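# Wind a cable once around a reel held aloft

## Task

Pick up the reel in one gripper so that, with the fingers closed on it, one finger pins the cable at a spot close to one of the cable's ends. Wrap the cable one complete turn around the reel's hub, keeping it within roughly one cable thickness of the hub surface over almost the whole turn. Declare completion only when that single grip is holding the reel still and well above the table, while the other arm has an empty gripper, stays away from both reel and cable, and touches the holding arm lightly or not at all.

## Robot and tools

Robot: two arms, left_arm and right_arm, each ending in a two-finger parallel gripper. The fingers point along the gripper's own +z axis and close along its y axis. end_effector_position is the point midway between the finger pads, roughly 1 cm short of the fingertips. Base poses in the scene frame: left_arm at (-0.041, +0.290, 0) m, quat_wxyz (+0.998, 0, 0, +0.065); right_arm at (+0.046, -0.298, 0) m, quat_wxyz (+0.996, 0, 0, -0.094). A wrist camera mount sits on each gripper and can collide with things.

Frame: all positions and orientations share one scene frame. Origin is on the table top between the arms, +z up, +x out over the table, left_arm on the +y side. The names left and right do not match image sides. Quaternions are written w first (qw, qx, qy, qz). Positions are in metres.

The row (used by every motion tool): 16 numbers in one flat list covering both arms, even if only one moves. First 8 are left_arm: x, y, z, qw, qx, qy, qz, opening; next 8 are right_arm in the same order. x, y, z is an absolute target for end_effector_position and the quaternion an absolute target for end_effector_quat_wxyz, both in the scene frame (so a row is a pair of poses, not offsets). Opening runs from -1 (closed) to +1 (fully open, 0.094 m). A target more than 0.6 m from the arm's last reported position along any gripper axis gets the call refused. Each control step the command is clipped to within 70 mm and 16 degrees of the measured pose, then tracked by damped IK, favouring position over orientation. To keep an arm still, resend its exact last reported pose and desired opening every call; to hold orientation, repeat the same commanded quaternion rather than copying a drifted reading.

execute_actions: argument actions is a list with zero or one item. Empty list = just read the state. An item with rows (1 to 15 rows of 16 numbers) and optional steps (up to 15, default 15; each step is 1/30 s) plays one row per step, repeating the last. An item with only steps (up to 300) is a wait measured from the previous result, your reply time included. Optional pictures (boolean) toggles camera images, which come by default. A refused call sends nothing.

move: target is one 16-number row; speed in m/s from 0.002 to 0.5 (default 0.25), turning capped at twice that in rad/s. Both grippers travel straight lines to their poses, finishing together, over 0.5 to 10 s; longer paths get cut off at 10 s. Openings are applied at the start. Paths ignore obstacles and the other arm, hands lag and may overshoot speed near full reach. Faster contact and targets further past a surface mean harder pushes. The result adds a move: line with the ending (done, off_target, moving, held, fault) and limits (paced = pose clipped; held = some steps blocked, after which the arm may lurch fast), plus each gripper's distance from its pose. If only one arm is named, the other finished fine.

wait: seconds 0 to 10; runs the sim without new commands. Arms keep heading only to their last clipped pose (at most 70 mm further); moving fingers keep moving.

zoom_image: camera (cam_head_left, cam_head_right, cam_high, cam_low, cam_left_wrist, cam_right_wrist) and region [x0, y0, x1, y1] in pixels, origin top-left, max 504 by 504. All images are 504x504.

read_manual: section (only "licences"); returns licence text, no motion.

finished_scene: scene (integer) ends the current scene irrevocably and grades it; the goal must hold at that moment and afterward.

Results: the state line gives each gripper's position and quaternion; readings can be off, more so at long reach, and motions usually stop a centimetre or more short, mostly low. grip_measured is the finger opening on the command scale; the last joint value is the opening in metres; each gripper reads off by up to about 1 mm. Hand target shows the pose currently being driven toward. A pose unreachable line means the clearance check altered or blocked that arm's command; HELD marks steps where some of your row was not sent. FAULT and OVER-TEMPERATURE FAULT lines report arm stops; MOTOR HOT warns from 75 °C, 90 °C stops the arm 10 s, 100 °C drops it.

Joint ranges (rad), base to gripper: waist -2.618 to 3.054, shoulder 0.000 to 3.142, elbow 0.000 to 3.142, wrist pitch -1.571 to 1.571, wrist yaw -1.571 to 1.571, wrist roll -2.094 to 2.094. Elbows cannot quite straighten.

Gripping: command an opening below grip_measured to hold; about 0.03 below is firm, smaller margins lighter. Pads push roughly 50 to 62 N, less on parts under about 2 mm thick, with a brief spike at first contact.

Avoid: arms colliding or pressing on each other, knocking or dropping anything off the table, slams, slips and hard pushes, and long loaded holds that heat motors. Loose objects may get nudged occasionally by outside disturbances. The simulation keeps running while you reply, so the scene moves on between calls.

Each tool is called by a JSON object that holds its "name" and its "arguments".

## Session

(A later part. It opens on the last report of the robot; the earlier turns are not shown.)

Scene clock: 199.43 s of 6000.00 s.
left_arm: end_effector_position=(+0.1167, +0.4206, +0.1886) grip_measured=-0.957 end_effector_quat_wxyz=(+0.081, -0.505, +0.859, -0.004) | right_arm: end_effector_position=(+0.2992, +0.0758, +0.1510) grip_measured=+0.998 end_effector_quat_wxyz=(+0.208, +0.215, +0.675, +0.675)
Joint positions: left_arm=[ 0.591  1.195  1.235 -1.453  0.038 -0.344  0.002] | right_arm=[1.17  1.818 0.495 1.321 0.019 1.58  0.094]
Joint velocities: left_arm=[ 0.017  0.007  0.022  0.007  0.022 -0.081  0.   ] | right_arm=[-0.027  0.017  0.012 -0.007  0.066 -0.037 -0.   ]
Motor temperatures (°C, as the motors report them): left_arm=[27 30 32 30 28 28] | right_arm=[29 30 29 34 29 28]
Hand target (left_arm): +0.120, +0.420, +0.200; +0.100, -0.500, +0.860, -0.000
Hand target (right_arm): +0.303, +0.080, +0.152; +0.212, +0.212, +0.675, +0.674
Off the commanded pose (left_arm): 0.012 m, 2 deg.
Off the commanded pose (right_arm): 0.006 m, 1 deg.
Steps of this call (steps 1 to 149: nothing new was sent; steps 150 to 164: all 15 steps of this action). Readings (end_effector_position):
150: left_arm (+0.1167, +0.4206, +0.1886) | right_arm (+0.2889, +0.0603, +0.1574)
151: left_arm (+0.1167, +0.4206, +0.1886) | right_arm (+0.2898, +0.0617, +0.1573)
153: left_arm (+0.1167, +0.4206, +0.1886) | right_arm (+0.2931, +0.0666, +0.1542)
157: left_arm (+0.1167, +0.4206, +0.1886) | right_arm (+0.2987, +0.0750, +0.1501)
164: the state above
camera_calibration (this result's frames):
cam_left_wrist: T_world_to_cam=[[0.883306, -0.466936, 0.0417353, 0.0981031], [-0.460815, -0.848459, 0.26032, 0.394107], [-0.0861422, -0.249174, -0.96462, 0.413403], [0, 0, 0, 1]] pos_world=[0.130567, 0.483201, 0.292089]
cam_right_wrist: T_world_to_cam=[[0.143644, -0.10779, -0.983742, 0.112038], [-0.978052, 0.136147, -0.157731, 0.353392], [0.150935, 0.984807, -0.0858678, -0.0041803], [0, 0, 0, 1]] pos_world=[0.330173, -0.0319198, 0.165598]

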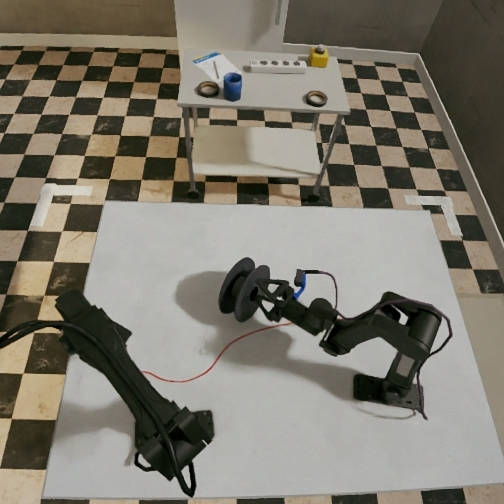

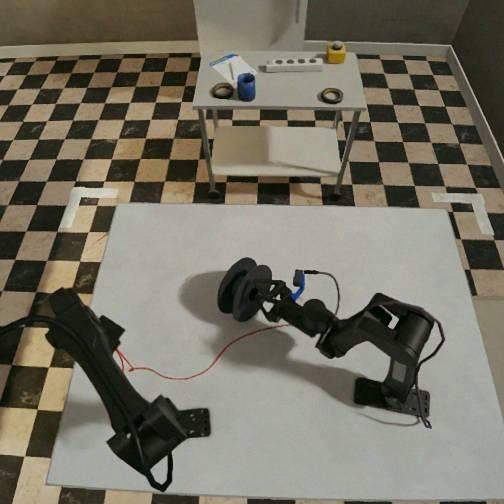

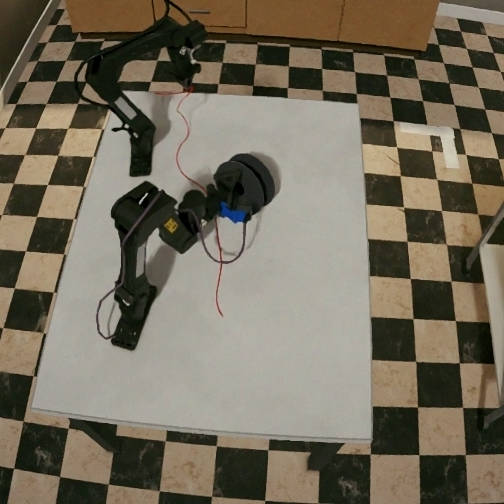

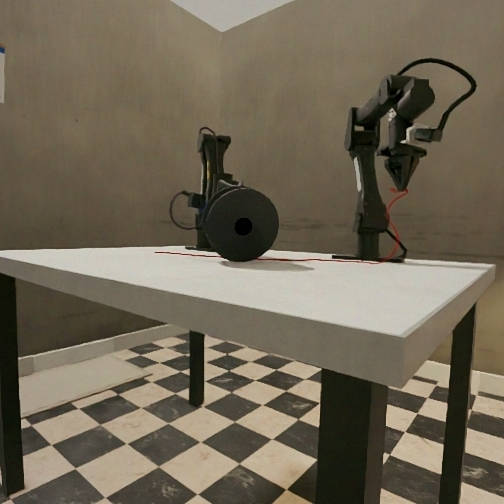

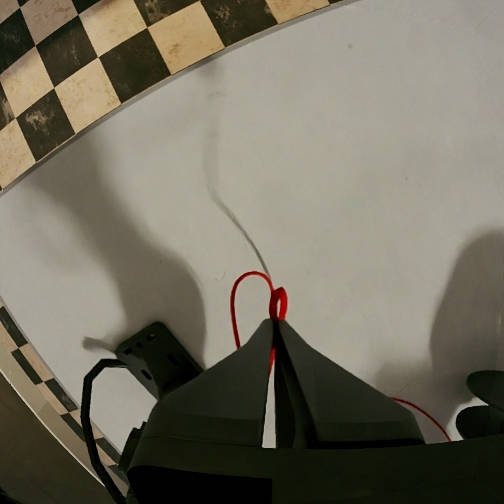

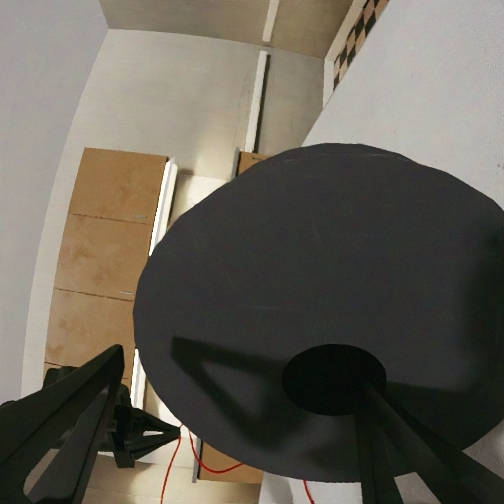

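{"name": "move", "arguments": {"target": [0.1,0.2,0.06,0,0.5,0.866,0,-1,0.27,0.0,0.25,0.212,0.212,0.6746,0.6746,1], "speed": 0.12}}

{"name": "move", "arguments": {"target": [0.1,0.2,0.008,0,0.5,0.866,0,-1,0.3,-0.1,0.2,0.1,0.3,0.95,0,0], "speed": 0.2}}

{"name": "move", "arguments": {"target": [0.075,0.243,0.035,0,0.5,0.866,0,0,0.3,-0.1,0.2,0.1,0.3,0.95,0,0], "speed": 0.1}}

Scene clock: 230.43 s of 6000.00 s.
left_arm: end_effector_position=(+0.0960, +0.1988, +0.0660) grip_measured=-0.957 end_effector_quat_wxyz=(-0.000, +0.491, +0.871, -0.003) | right_arm: end_effector_position=(+0.2695, +0.0020, +0.2469) grip_measured=+0.998 end_effector_quat_wxyz=(+0.209, +0.216, +0.673, +0.676)
Joint positions: left_arm=[-0.717  1.168  0.74  -1.143  0.006  0.44   0.002] | right_arm=[ 1.089  1.082  0.413  0.668 -0.06   1.582  0.094]
Joint velocities: left_arm=[ 0.007  0.002  0.007 -0.051 -0.066 -0.022  0.001] | right_arm=[-0.012 -0.002 -0.012 -0.11   0.081  0.037 -0.001]
Motor temperatures (°C, as the motors report them): left_arm=[27 30 31 30 28 28] | right_arm=[29 30 29 34 29 28]
Hand target (left_arm): +0.094, +0.198, +0.060; -0.007, +0.499, +0.867, -0.002
Hand target (right_arm): +0.269, -0.001, +0.249; +0.213, +0.211, +0.675, +0.675
Off the commanded pose (left_arm): 0.007 m, 1 deg.
Off the commanded pose (right_arm): 0.004 m, 1 deg.
After step 180, 15.87 s passed at rest.
move: done
camera_calibration (this result's frames):
cam_left_wrist: T_world_to_cam=[[-0.843523, -0.535301, -0.0438301, 0.202918], [-0.508791, 0.770268, 0.384472, -0.0971338], [-0.172047, 0.346611, -0.922096, 0.125046], [0, 0, 0, 1]] pos_world=[0.143259, 0.140099, 0.161543]
cam_right_wrist: T_world_to_cam=[[0.143282, -0.104916, -0.984105, 0.202875], [-0.977696, 0.139282, -0.157198, 0.349219], [0.15356, 0.984679, -0.0826192, 0.0797417], [0, 0, 0, 1]] pos_world=[0.300117, -0.105875, 0.261135]

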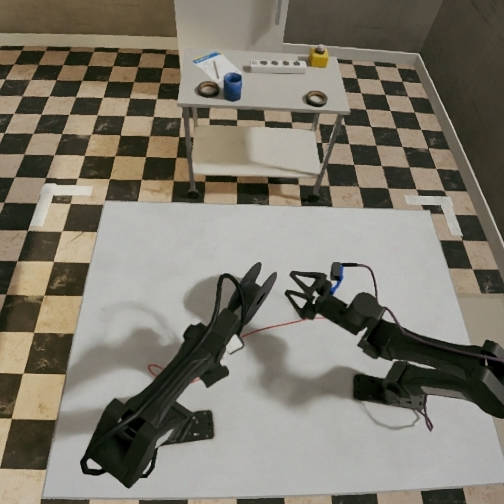

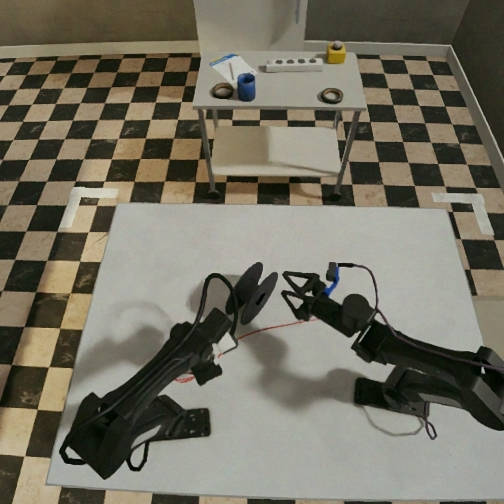

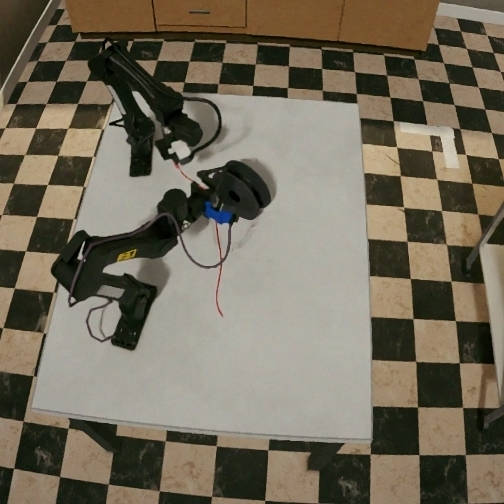

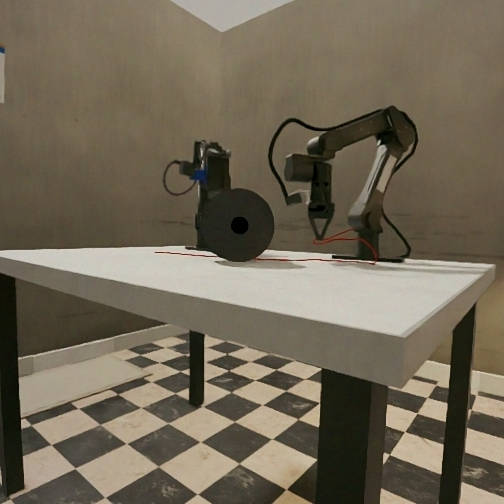

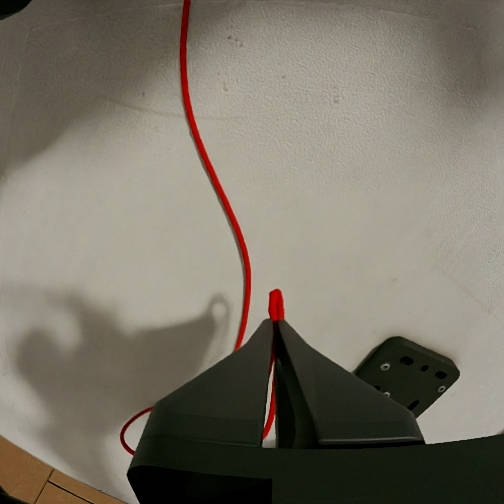

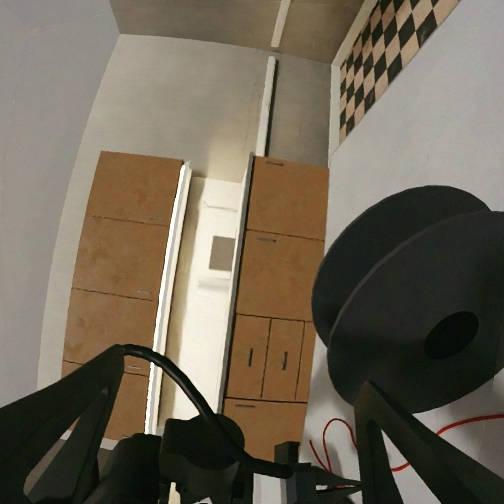

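Scene clock: 234.83 s of 6000.00 s.
left_arm: end_effector_position=(+0.1026, +0.1971, +0.0149) grip_measured=-0.957 end_effector_quat_wxyz=(+0.008, +0.503, +0.865, +0.003) | right_arm: end_effector_position=(+0.2962, -0.0938, +0.1915) grip_measured=+0.003 end_effector_quat_wxyz=(+0.087, +0.289, +0.953, +0.005)
Joint positions: left_arm=[-0.717  1.256  0.58  -0.88  -0.006  0.466  0.002] | right_arm=[ 0.952  1.695  1.681 -1.461  0.146  1.344  0.047]
Joint velocities: left_arm=[-0.002  0.007  0.002 -0.037  0.022  0.007 -0.001] | right_arm=[ 0.002 -0.032  0.007 -0.022  0.037 -0.081  0.   ]
Motor temperatures (°C, as the motors report them): left_arm=[27 30 31 30 28 28] | right_arm=[29 30 30 34 29 28]
Hand target (left_arm): +0.100, +0.200, +0.008; +0.000, +0.500, +0.866, -0.000
Hand target (right_arm): +0.302, -0.098, +0.196; +0.097, +0.291, +0.952, -0.000
Off the commanded pose (left_arm): 0.008 m, 1 deg.
Off the commanded pose (right_arm): 0.011 m, 2 deg.
move: off_target (right_arm)
camera_calibration (this result's frames):
cam_left_wrist: T_world_to_cam=[[-0.85599, -0.513247, -0.062118, 0.20257], [-0.496489, 0.782585, 0.375578, -0.0763306], [-0.144151, 0.352332, -0.924707, 0.0757415], [0, 0, 0, 1]] pos_world=[0.146419, 0.137017, 0.11129]
cam_right_wrist: T_world_to_cam=[[-0.386299, -0.922065, -0.0238653, 0.0308292], [-0.886168, 0.363833, 0.286935, 0.288874], [-0.25589, 0.131991, -0.957653, 0.374214], [0, 0, 0, 1]] pos_world=[0.363658, -0.126069, 0.276214]

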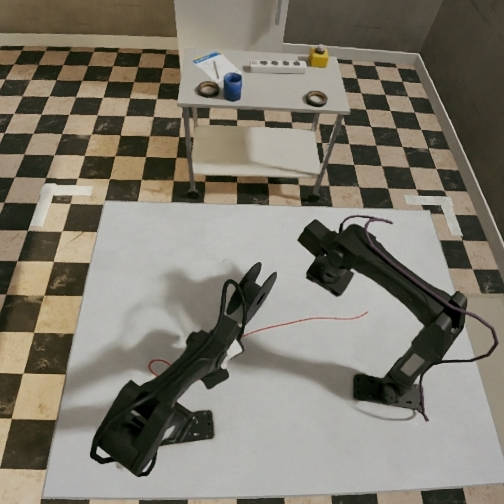

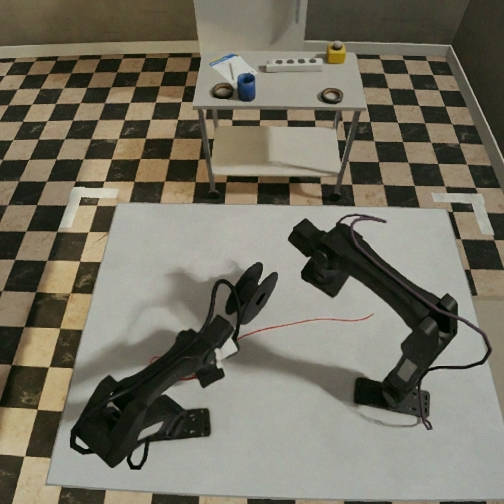

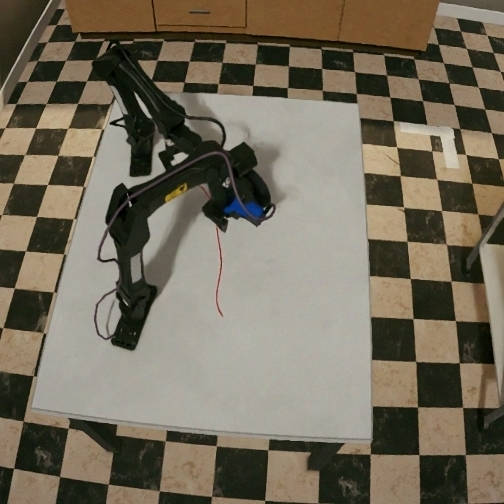

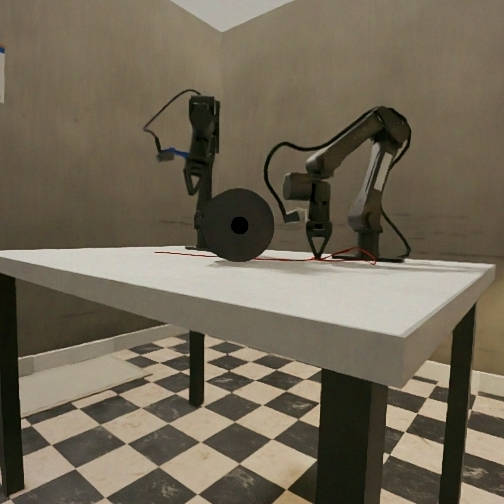

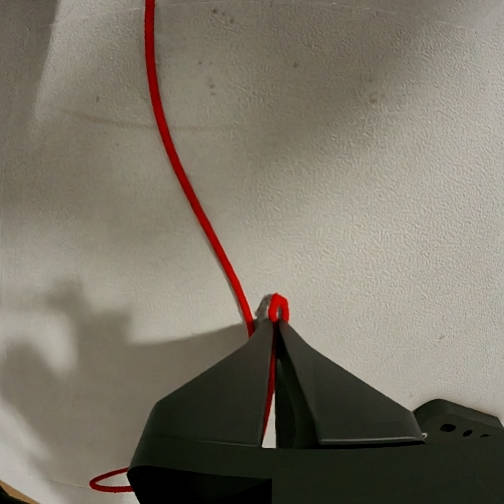

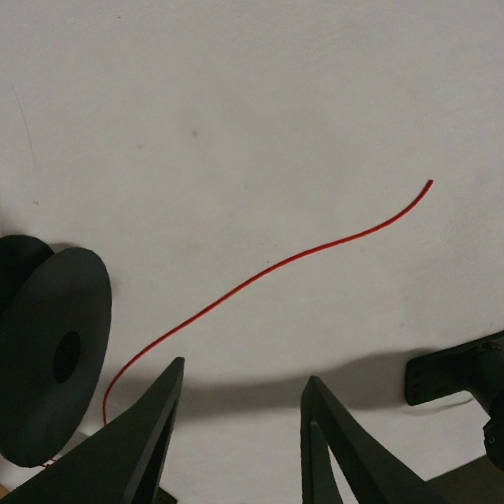

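Scene clock: 235.97 s of 6000.00 s.
left_arm: end_effector_position=(+0.0813, +0.2412, +0.0358) grip_measured=-0.003 end_effector_quat_wxyz=(+0.002, +0.501, +0.865, +0.003) | right_arm: end_effector_position=(+0.2948, -0.0966, +0.1914) grip_measured=+0.003 end_effector_quat_wxyz=(+0.087, +0.292, +0.952, -0.001)
Joint positions: left_arm=[-0.525  1.036  0.55  -1.079 -0.005  0.654  0.047] | right_arm=[ 0.952  1.695  1.681 -1.473  0.153  1.352  0.047]
Joint velocities: left_arm=[ 0.002 -0.012 -0.007 -0.051  0.007  0.051 -0.   ] | right_arm=[ 0.022 -0.007  0.007 -0.007  0.007 -0.125 -0.   ]
Motor temperatures (°C, as the motors report them): left_arm=[27 30 31 30 28 28] | right_arm=[29 30 30 34 29 28]
Hand target (left_arm): +0.076, +0.244, +0.035; +0.001, +0.500, +0.866, -0.000
Hand target (right_arm): +0.300, -0.100, +0.200; +0.100, +0.300, +0.949, +0.000
Off the commanded pose (left_arm): 0.007 m, 0 deg.
Off the commanded pose (right_arm): 0.011 m, 2 deg.
move: off_target (right_arm)
camera_calibration (this result's frames):
cam_left_wrist: T_world_to_cam=[[-0.854587, -0.516126, -0.0573945, 0.208629], [-0.49589, 0.778237, 0.38528, -0.128635], [-0.154186, 0.357716, -0.921013, 0.0758809], [0, 0, 0, 1]] pos_world=[0.126203, 0.180644, 0.131422]
cam_right_wrist: T_world_to_cam=[[-0.39413, -0.918977, -0.0119739, 0.028053], [-0.881919, 0.374507, 0.286293, 0.288608], [-0.258613, 0.123397, -0.958067, 0.374195], [0, 0, 0, 1]] pos_world=[0.362357, -0.12848, 0.276213]

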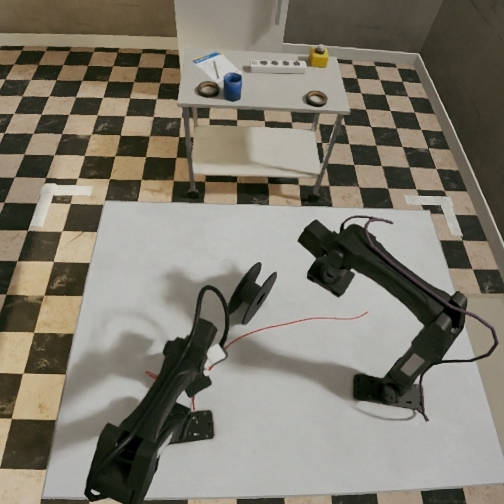

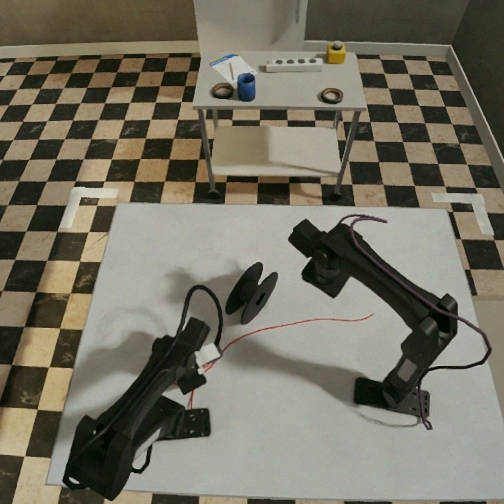

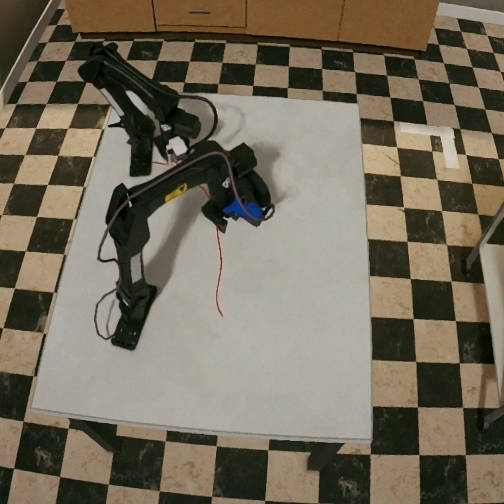

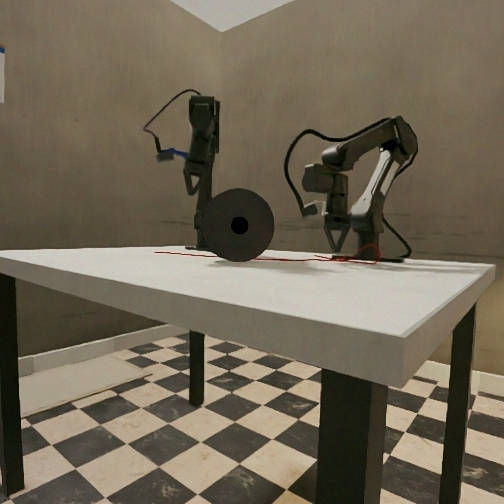

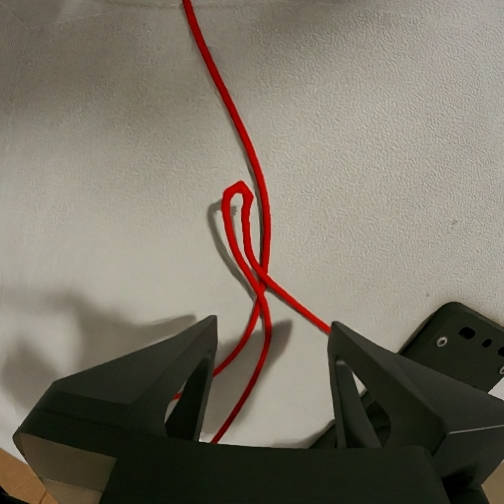

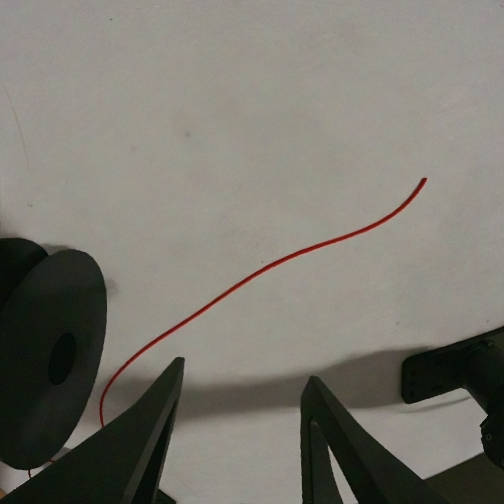

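{"name": "move", "arguments": {"target": [0.062,0.243,0.03,0,0.09,0.996,0,-0.3,0.3,-0.1,0.2,0.1,0.3,0.95,0,0], "speed": 0.2}}

Scene clock: 246.27 s of 6000.00 s.
left_arm: end_effector_position=(+0.0681, +0.2425, +0.0316) grip_measured=-0.297 end_effector_quat_wxyz=(+0.002, +0.089, +0.996, +0.001) | right_arm: end_effector_position=(+0.2949, -0.0967, +0.1914) grip_measured=+0.003 end_effector_quat_wxyz=(+0.087, +0.292, +0.952, -0.002)
Joint positions: left_arm=[-0.554  0.977  0.507 -1.097 -0.002 -0.245  0.033] | right_arm=[ 0.952  1.695  1.681 -1.474  0.153  1.353  0.047]
Joint velocities: left_arm=[ 0.007 -0.002  0.002 -0.037  0.037 -0.007 -0.   ] | right_arm=[-0.012 -0.007 -0.002  0.037 -0.051  0.022 -0.   ]
Motor temperatures (°C, as the motors report them): left_arm=[27 30 31 30 28 28] | right_arm=[29 30 30 32 29 28]
Hand target (left_arm): +0.062, +0.243, +0.030; -0.000, +0.090, +0.996, -0.000
Hand target (right_arm): +0.300, -0.100, +0.200; +0.100, +0.300, +0.949, -0.000
Off the commanded pose (left_arm): 0.006 m, 0 deg.
Off the commanded pose (right_arm): 0.011 m, 2 deg.
After step 180, 1.60 s passed at rest.
move: off_target (right_arm)
camera_calibration (this result's frames):
cam_left_wrist: T_world_to_cam=[[-0.155602, -0.986499, -0.0510599, 0.264032], [-0.915394, 0.124573, 0.382799, 0.0525808], [-0.37127, 0.106304, -0.92242, 0.145267], [0, 0, 0, 1]] pos_world=[0.143149, 0.238475, 0.12735]
cam_right_wrist: T_world_to_cam=[[-0.39453, -0.918812, -0.0113908, 0.0279348], [-0.881832, 0.375108, 0.285774, 0.288819], [-0.2583, 0.122791, -0.958229, 0.374114], [0, 0, 0, 1]] pos_world=[0.362344, -0.128609, 0.276268]

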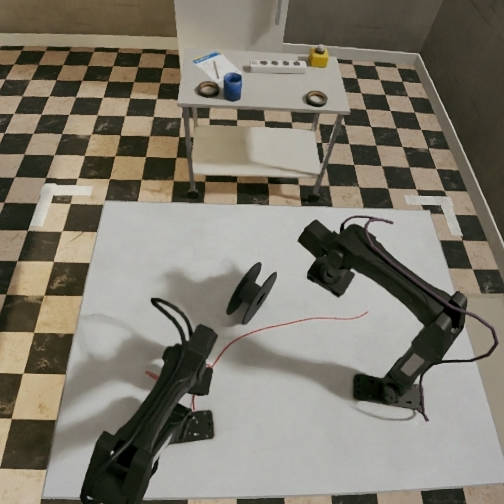

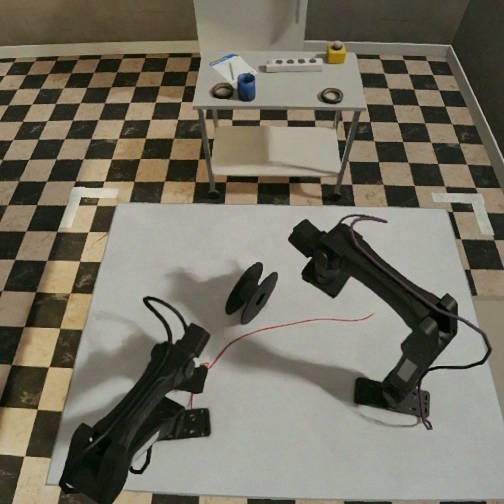

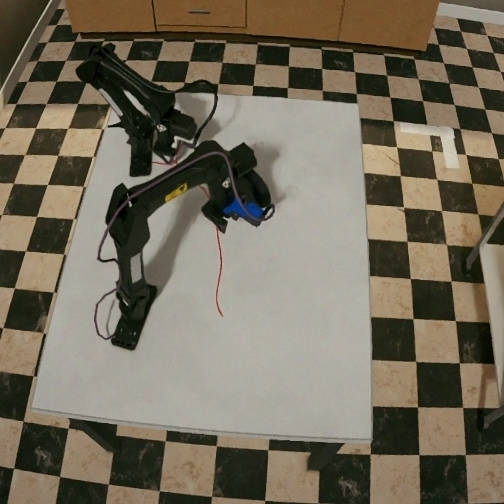

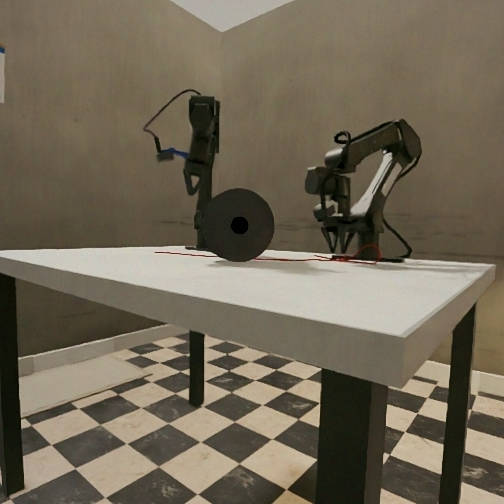

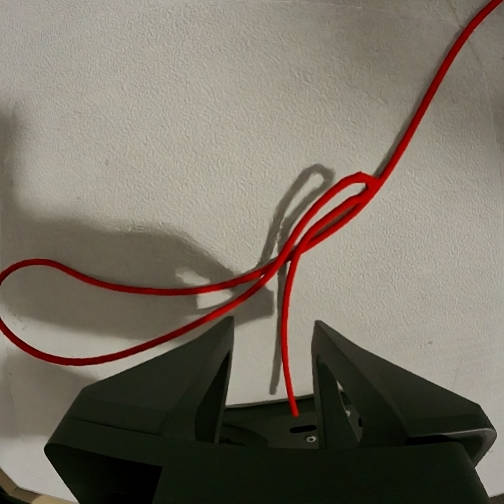

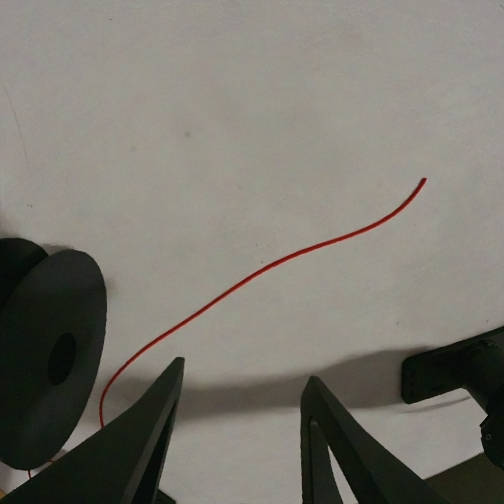

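{"name": "move", "arguments": {"target": [0.048,0.242,0.006,0,0.05,0.999,0,-0.4,0.3,-0.1,0.2,0.1,0.3,0.95,0,0], "speed": 0.06}}

{"name": "execute_actions", "arguments": {"actions": [{"rows":[[0.048,0.242,0.006,0,0.05,0.999,0,-1,0.3,-0.1,0.2,0.1,0.3,0.95,0,0]],"steps":10}], "pictures": false}}

{"name": "move", "arguments": {"target": [0.12,0.3,0.2,0.1,0.3,0.95,0,-1,0.3,-0.1,0.2,0.1,0.3,0.95,0,0], "speed": 0.15}}

Scene clock: 252.27 s of 6000.00 s.
left_arm: end_effector_position=(+0.0488, +0.2441, +0.0117) grip_measured=-0.397 end_effector_quat_wxyz=(-0.008, +0.049, +0.999, +0.006) | right_arm: end_effector_position=(+0.2949, -0.0967, +0.1914) grip_measured=+0.003 end_effector_quat_wxyz=(+0.087, +0.292, +0.952, -0.002)
Joint positions: left_arm=[-0.621  0.937  0.41  -1.064 -0.004 -0.392  0.028] | right_arm=[ 0.952  1.695  1.681 -1.474  0.153  1.353  0.047]
Joint velocities: left_arm=[-0.022 -0.022 -0.007 -0.022  0.037 -0.037 -0.001] | right_arm=[ 0.002 -0.027 -0.002  0.007 -0.022  0.007  0.   ]
Motor temperatures (°C, as the motors report them): left_arm=[27 30 31 29 28 28] | right_arm=[29 30 30 32 29 28]
Hand target (left_arm): +0.048, +0.242, +0.006; -0.001, +0.050, +0.999, +0.000
Hand target (right_arm): +0.300, -0.100, +0.200; +0.100, +0.300, +0.949, +0.000
Off the commanded pose (left_arm): 0.006 m, 1 deg.
Off the commanded pose (right_arm): 0.011 m, 2 deg.
move: off_target (right_arm)
camera_calibration (this result's frames):
cam_left_wrist: T_world_to_cam=[[-0.0776694, -0.995069, -0.0616788, 0.26005], [-0.914617, 0.0464944, 0.401639, 0.0611062], [-0.396791, 0.0876075, -0.913719, 0.125271], [0, 0, 0, 1]] pos_world=[0.125793, 0.244952, 0.105959]
cam_right_wrist: T_world_to_cam=[[-0.39453, -0.918812, -0.0113908, 0.0279348], [-0.881832, 0.375108, 0.285774, 0.288819], [-0.2583, 0.122791, -0.958229, 0.374114], [0, 0, 0, 1]] pos_world=[0.362344, -0.128609, 0.276268]

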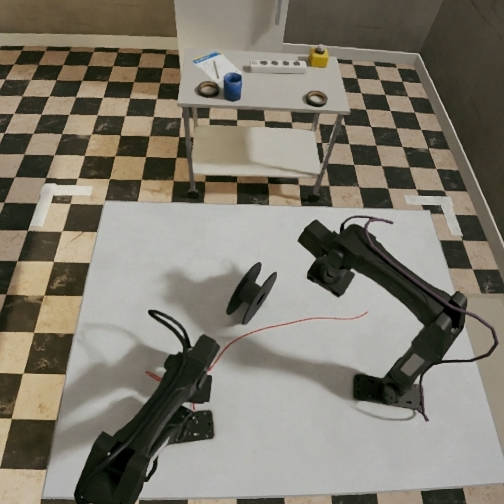

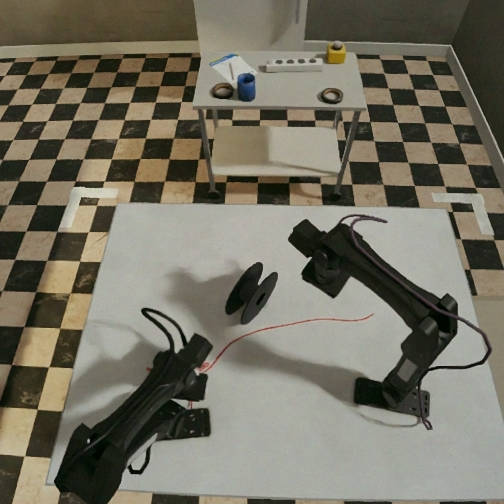

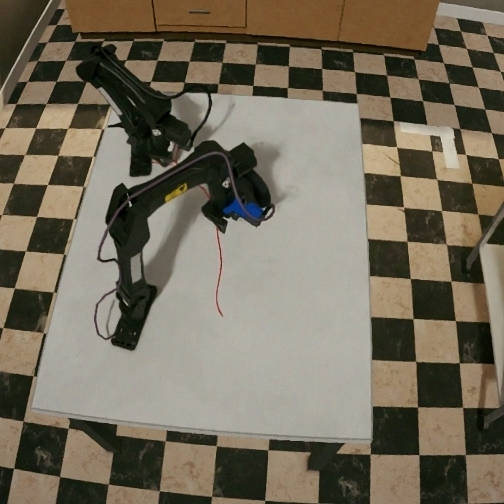

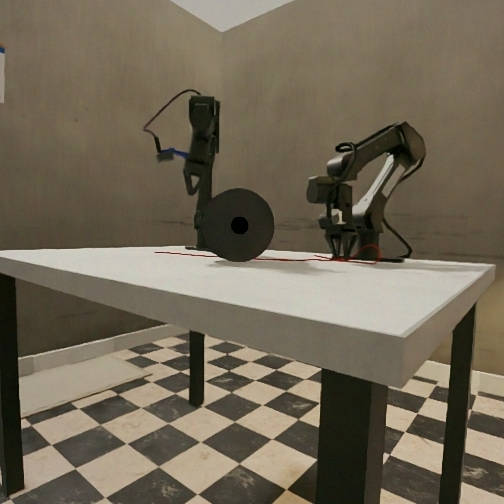

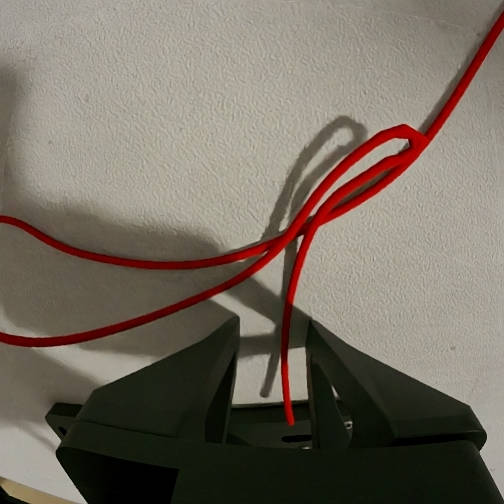

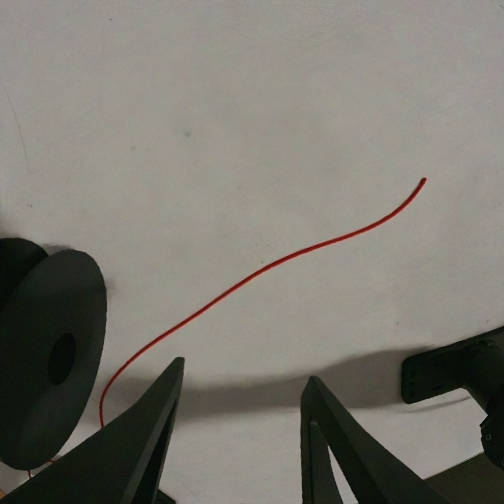

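Scene clock: 252.60 s of 6000.00 s.
left_arm: end_effector_position=(+0.0500, +0.2417, +0.0114) grip_measured=-0.957 end_effector_quat_wxyz=(-0.005, +0.048, +0.999, +0.001) | right_arm: end_effector_position=(+0.2949, -0.0967, +0.1914) grip_measured=+0.003 end_effector_quat_wxyz=(+0.087, +0.292, +0.952, -0.002)
Joint positions: left_arm=[-0.625  0.937  0.409 -1.054  0.002 -0.398  0.002] | right_arm=[ 0.952  1.695  1.681 -1.474  0.153  1.353  0.047]
Joint velocities: left_arm=[-0.002  0.012 -0.007 -0.022  0.037 -0.037 -0.   ] | right_arm=[-0.007 -0.017 -0.017 -0.095 -0.022 -0.037 -0.001]
Motor temperatures (°C, as the motors report them): left_arm=[27 30 31 29 28 28] | right_arm=[29 30 30 32 29 28]
Hand target (left_arm): +0.048, +0.242, +0.006; -0.000, +0.050, +0.999, -0.000
Hand target (right_arm): +0.300, -0.100, +0.200; +0.100, +0.300, +0.949, -0.000
Off the commanded pose (left_arm): 0.006 m, 1 deg.
Off the commanded pose (right_arm): 0.011 m, 2 deg.
Steps of this call (steps 1 to 10: all 10 steps of this action). Readings (end_effector_position):
1: left_arm (+0.0490, +0.2434, +0.0117) | right_arm (+0.2949, -0.0967, +0.1914)
2: left_arm (+0.0495, +0.2428, +0.0115) | right_arm (+0.2949, -0.0967, +0.1914)
4: left_arm (+0.0500, +0.2417, +0.0114) | right_arm (+0.2949, -0.0967, +0.1914)
8: left_arm (+0.0500, +0.2417, +0.0114) | right_arm (+0.2949, -0.0967, +0.1914)
10: the state above

Scene clock: 255.30 s of 6000.00 s.
left_arm: end_effector_position=(+0.1199, +0.2996, +0.1936) grip_measured=-0.957 end_effector_quat_wxyz=(+0.101, +0.301, +0.948, +0.004) | right_arm: end_effector_position=(+0.2949, -0.0967, +0.1914) grip_measured=+0.003 end_effector_quat_wxyz=(+0.087, +0.292, +0.952, -0.002)
Joint positions: left_arm=[ 0.013  1.016  1.159 -1.529  0.081  0.751  0.002] | right_arm=[ 0.952  1.695  1.681 -1.474  0.153  1.353  0.047]
Joint velocities: left_arm=[-0.012 -0.007  0.007 -0.007 -0.037 -0.037  0.001] | right_arm=[-0.022  0.017  0.002 -0.022  0.007 -0.066 -0.001]
Motor temperatures (°C, as the motors report them): left_arm=[27 30 31 29 28 28] | right_arm=[29 31 30 32 29 28]
Hand target (left_arm): +0.122, +0.299, +0.200; +0.104, +0.300, +0.948, -0.000
Hand target (right_arm): +0.300, -0.100, +0.200; +0.100, +0.300, +0.949, +0.000
Off the commanded pose (left_arm): 0.006 m, 0 deg.
Off the commanded pose (right_arm): 0.011 m, 2 deg.
move: off_target (right_arm)
camera_calibration (this result's frames):
cam_left_wrist: T_world_to_cam=[[-0.542353, -0.832668, -0.11188, 0.348763], [-0.832797, 0.515237, 0.202435, -0.0611303], [-0.110916, 0.202964, -0.972884, 0.257495], [0, 0, 0, 1]] pos_world=[0.166804, 0.269638, 0.301907]
cam_right_wrist: T_world_to_cam=[[-0.39453, -0.918812, -0.0113908, 0.0279348], [-0.881832, 0.375108, 0.285774, 0.288819], [-0.2583, 0.122791, -0.958229, 0.374114], [0, 0, 0, 1]] pos_world=[0.362344, -0.128609, 0.276268]

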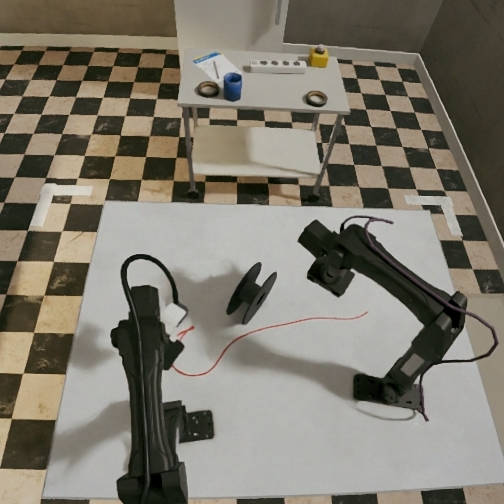

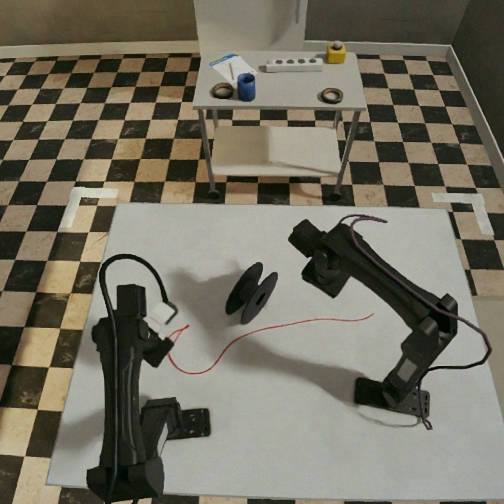

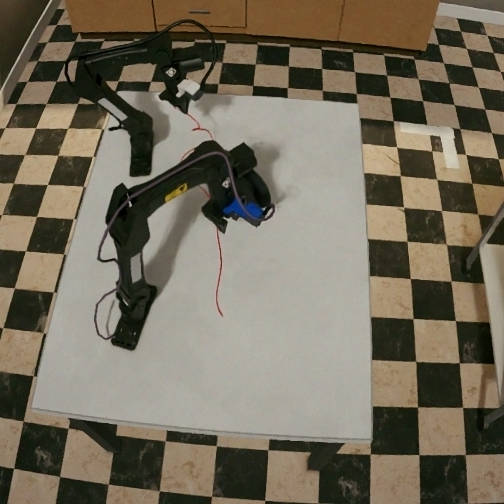

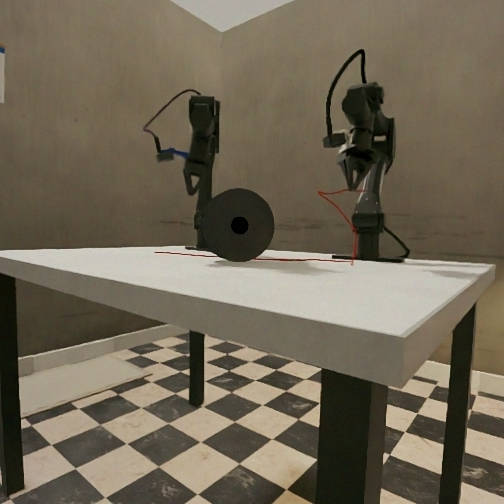

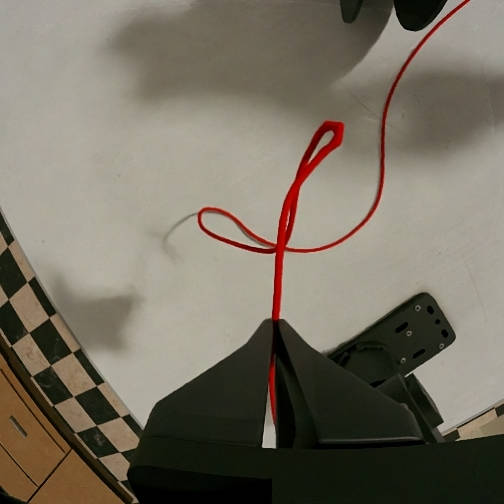

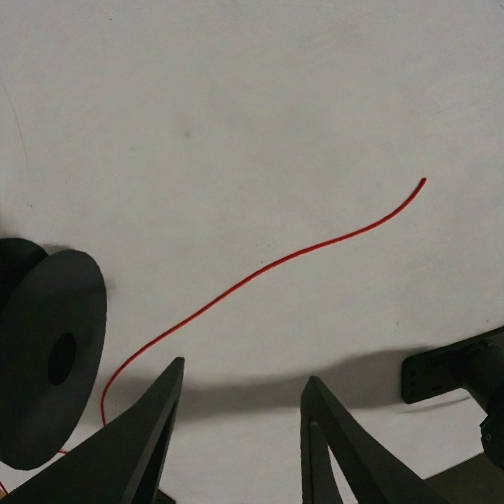

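{"name": "move", "arguments": {"target": [0.2,0.165,0.15,0.206,0.294,0.931,-0.065,-1,0.3,-0.1,0.2,0.1,0.3,0.95,0,0], "speed": 0.12}}

Scene clock: 266.13 s of 6000.00 s.
left_arm: end_effector_position=(+0.1964, +0.1652, +0.1553) grip_measured=-0.957 end_effector_quat_wxyz=(+0.206, +0.294, +0.931, -0.066) | right_arm: end_effector_position=(+0.2948, -0.0968, +0.1914) grip_measured=+0.003 end_effector_quat_wxyz=(+0.087, +0.292, +0.952, -0.002)
Joint positions: left_arm=[-0.568  1.152  0.995 -0.983  0.076  0.158  0.002] | right_arm=[ 0.952  1.695  1.681 -1.474  0.153  1.353  0.047]
Joint velocities: left_arm=[-0.002 -0.032 -0.017 -0.007 -0.081  0.051  0.   ] | right_arm=[ 0.007 -0.017 -0.017 -0.022 -0.007  0.037 -0.   ]
Motor temperatures (°C, as the motors report them): left_arm=[27 30 32 30 28 28] | right_arm=[29 31 30 31 29 28]
Hand target (left_arm): +0.197, +0.163, +0.150; +0.202, +0.296, +0.931, -0.065
Hand target (right_arm): +0.300, -0.100, +0.200; +0.100, +0.300, +0.949, -0.000
Off the commanded pose (left_arm): 0.006 m, 0 deg.
Off the commanded pose (right_arm): 0.011 m, 2 deg.
After step 180, 2.90 s passed at rest.
move: off_target (right_arm)
camera_calibration (this result's frames):
cam_left_wrist: T_world_to_cam=[[-0.541367, -0.840109, -0.0337436, 0.262973], [-0.839219, 0.542372, -0.0393025, 0.113829], [0.05132, 0.00704117, -0.998657, 0.26044], [0, 0, 0, 1]] pos_world=[0.224527, 0.157355, 0.273437]
cam_right_wrist: T_world_to_cam=[[-0.394533, -0.918815, -0.0110398, 0.0277819], [-0.881753, 0.375184, 0.285918, 0.288742], [-0.258564, 0.122538, -0.958191, 0.374143], [0, 0, 0, 1]] pos_world=[0.3623, -0.128652, 0.27625]

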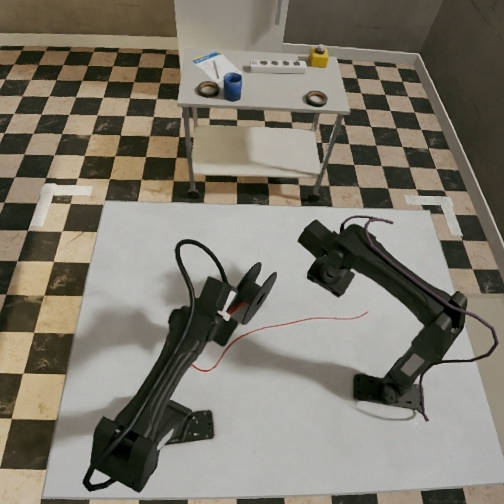

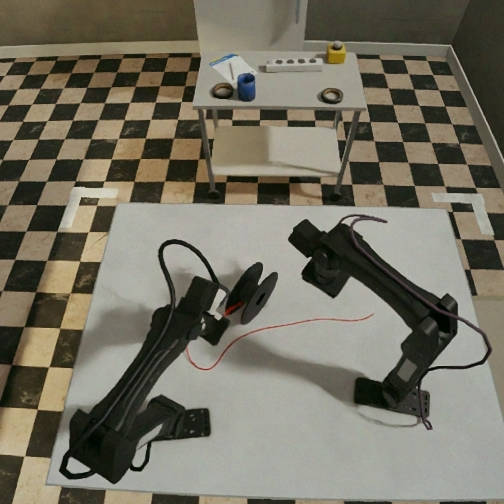

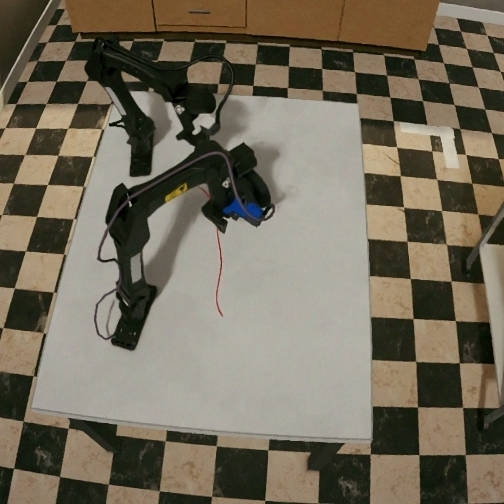

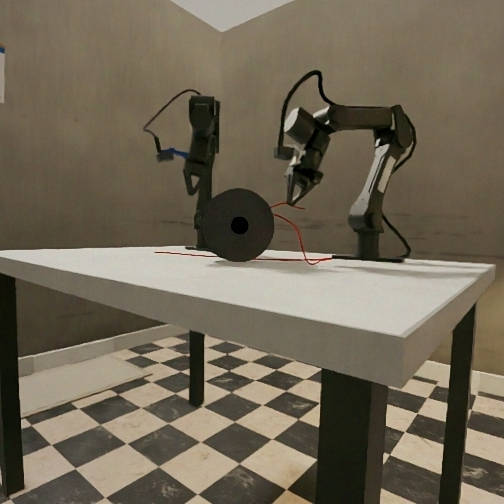

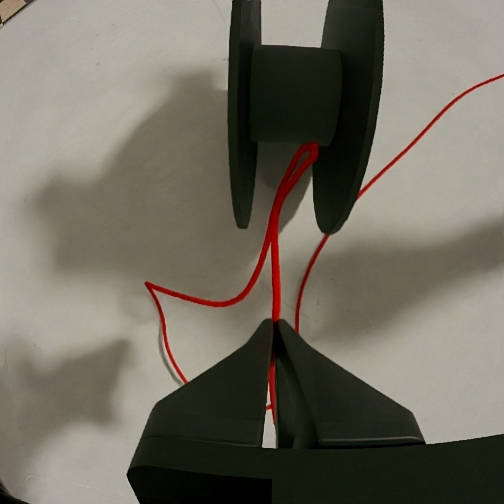

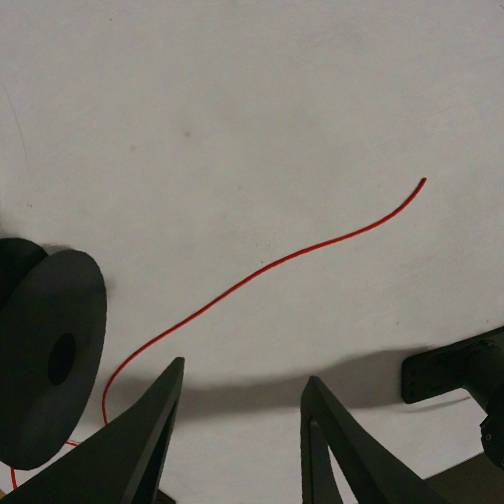

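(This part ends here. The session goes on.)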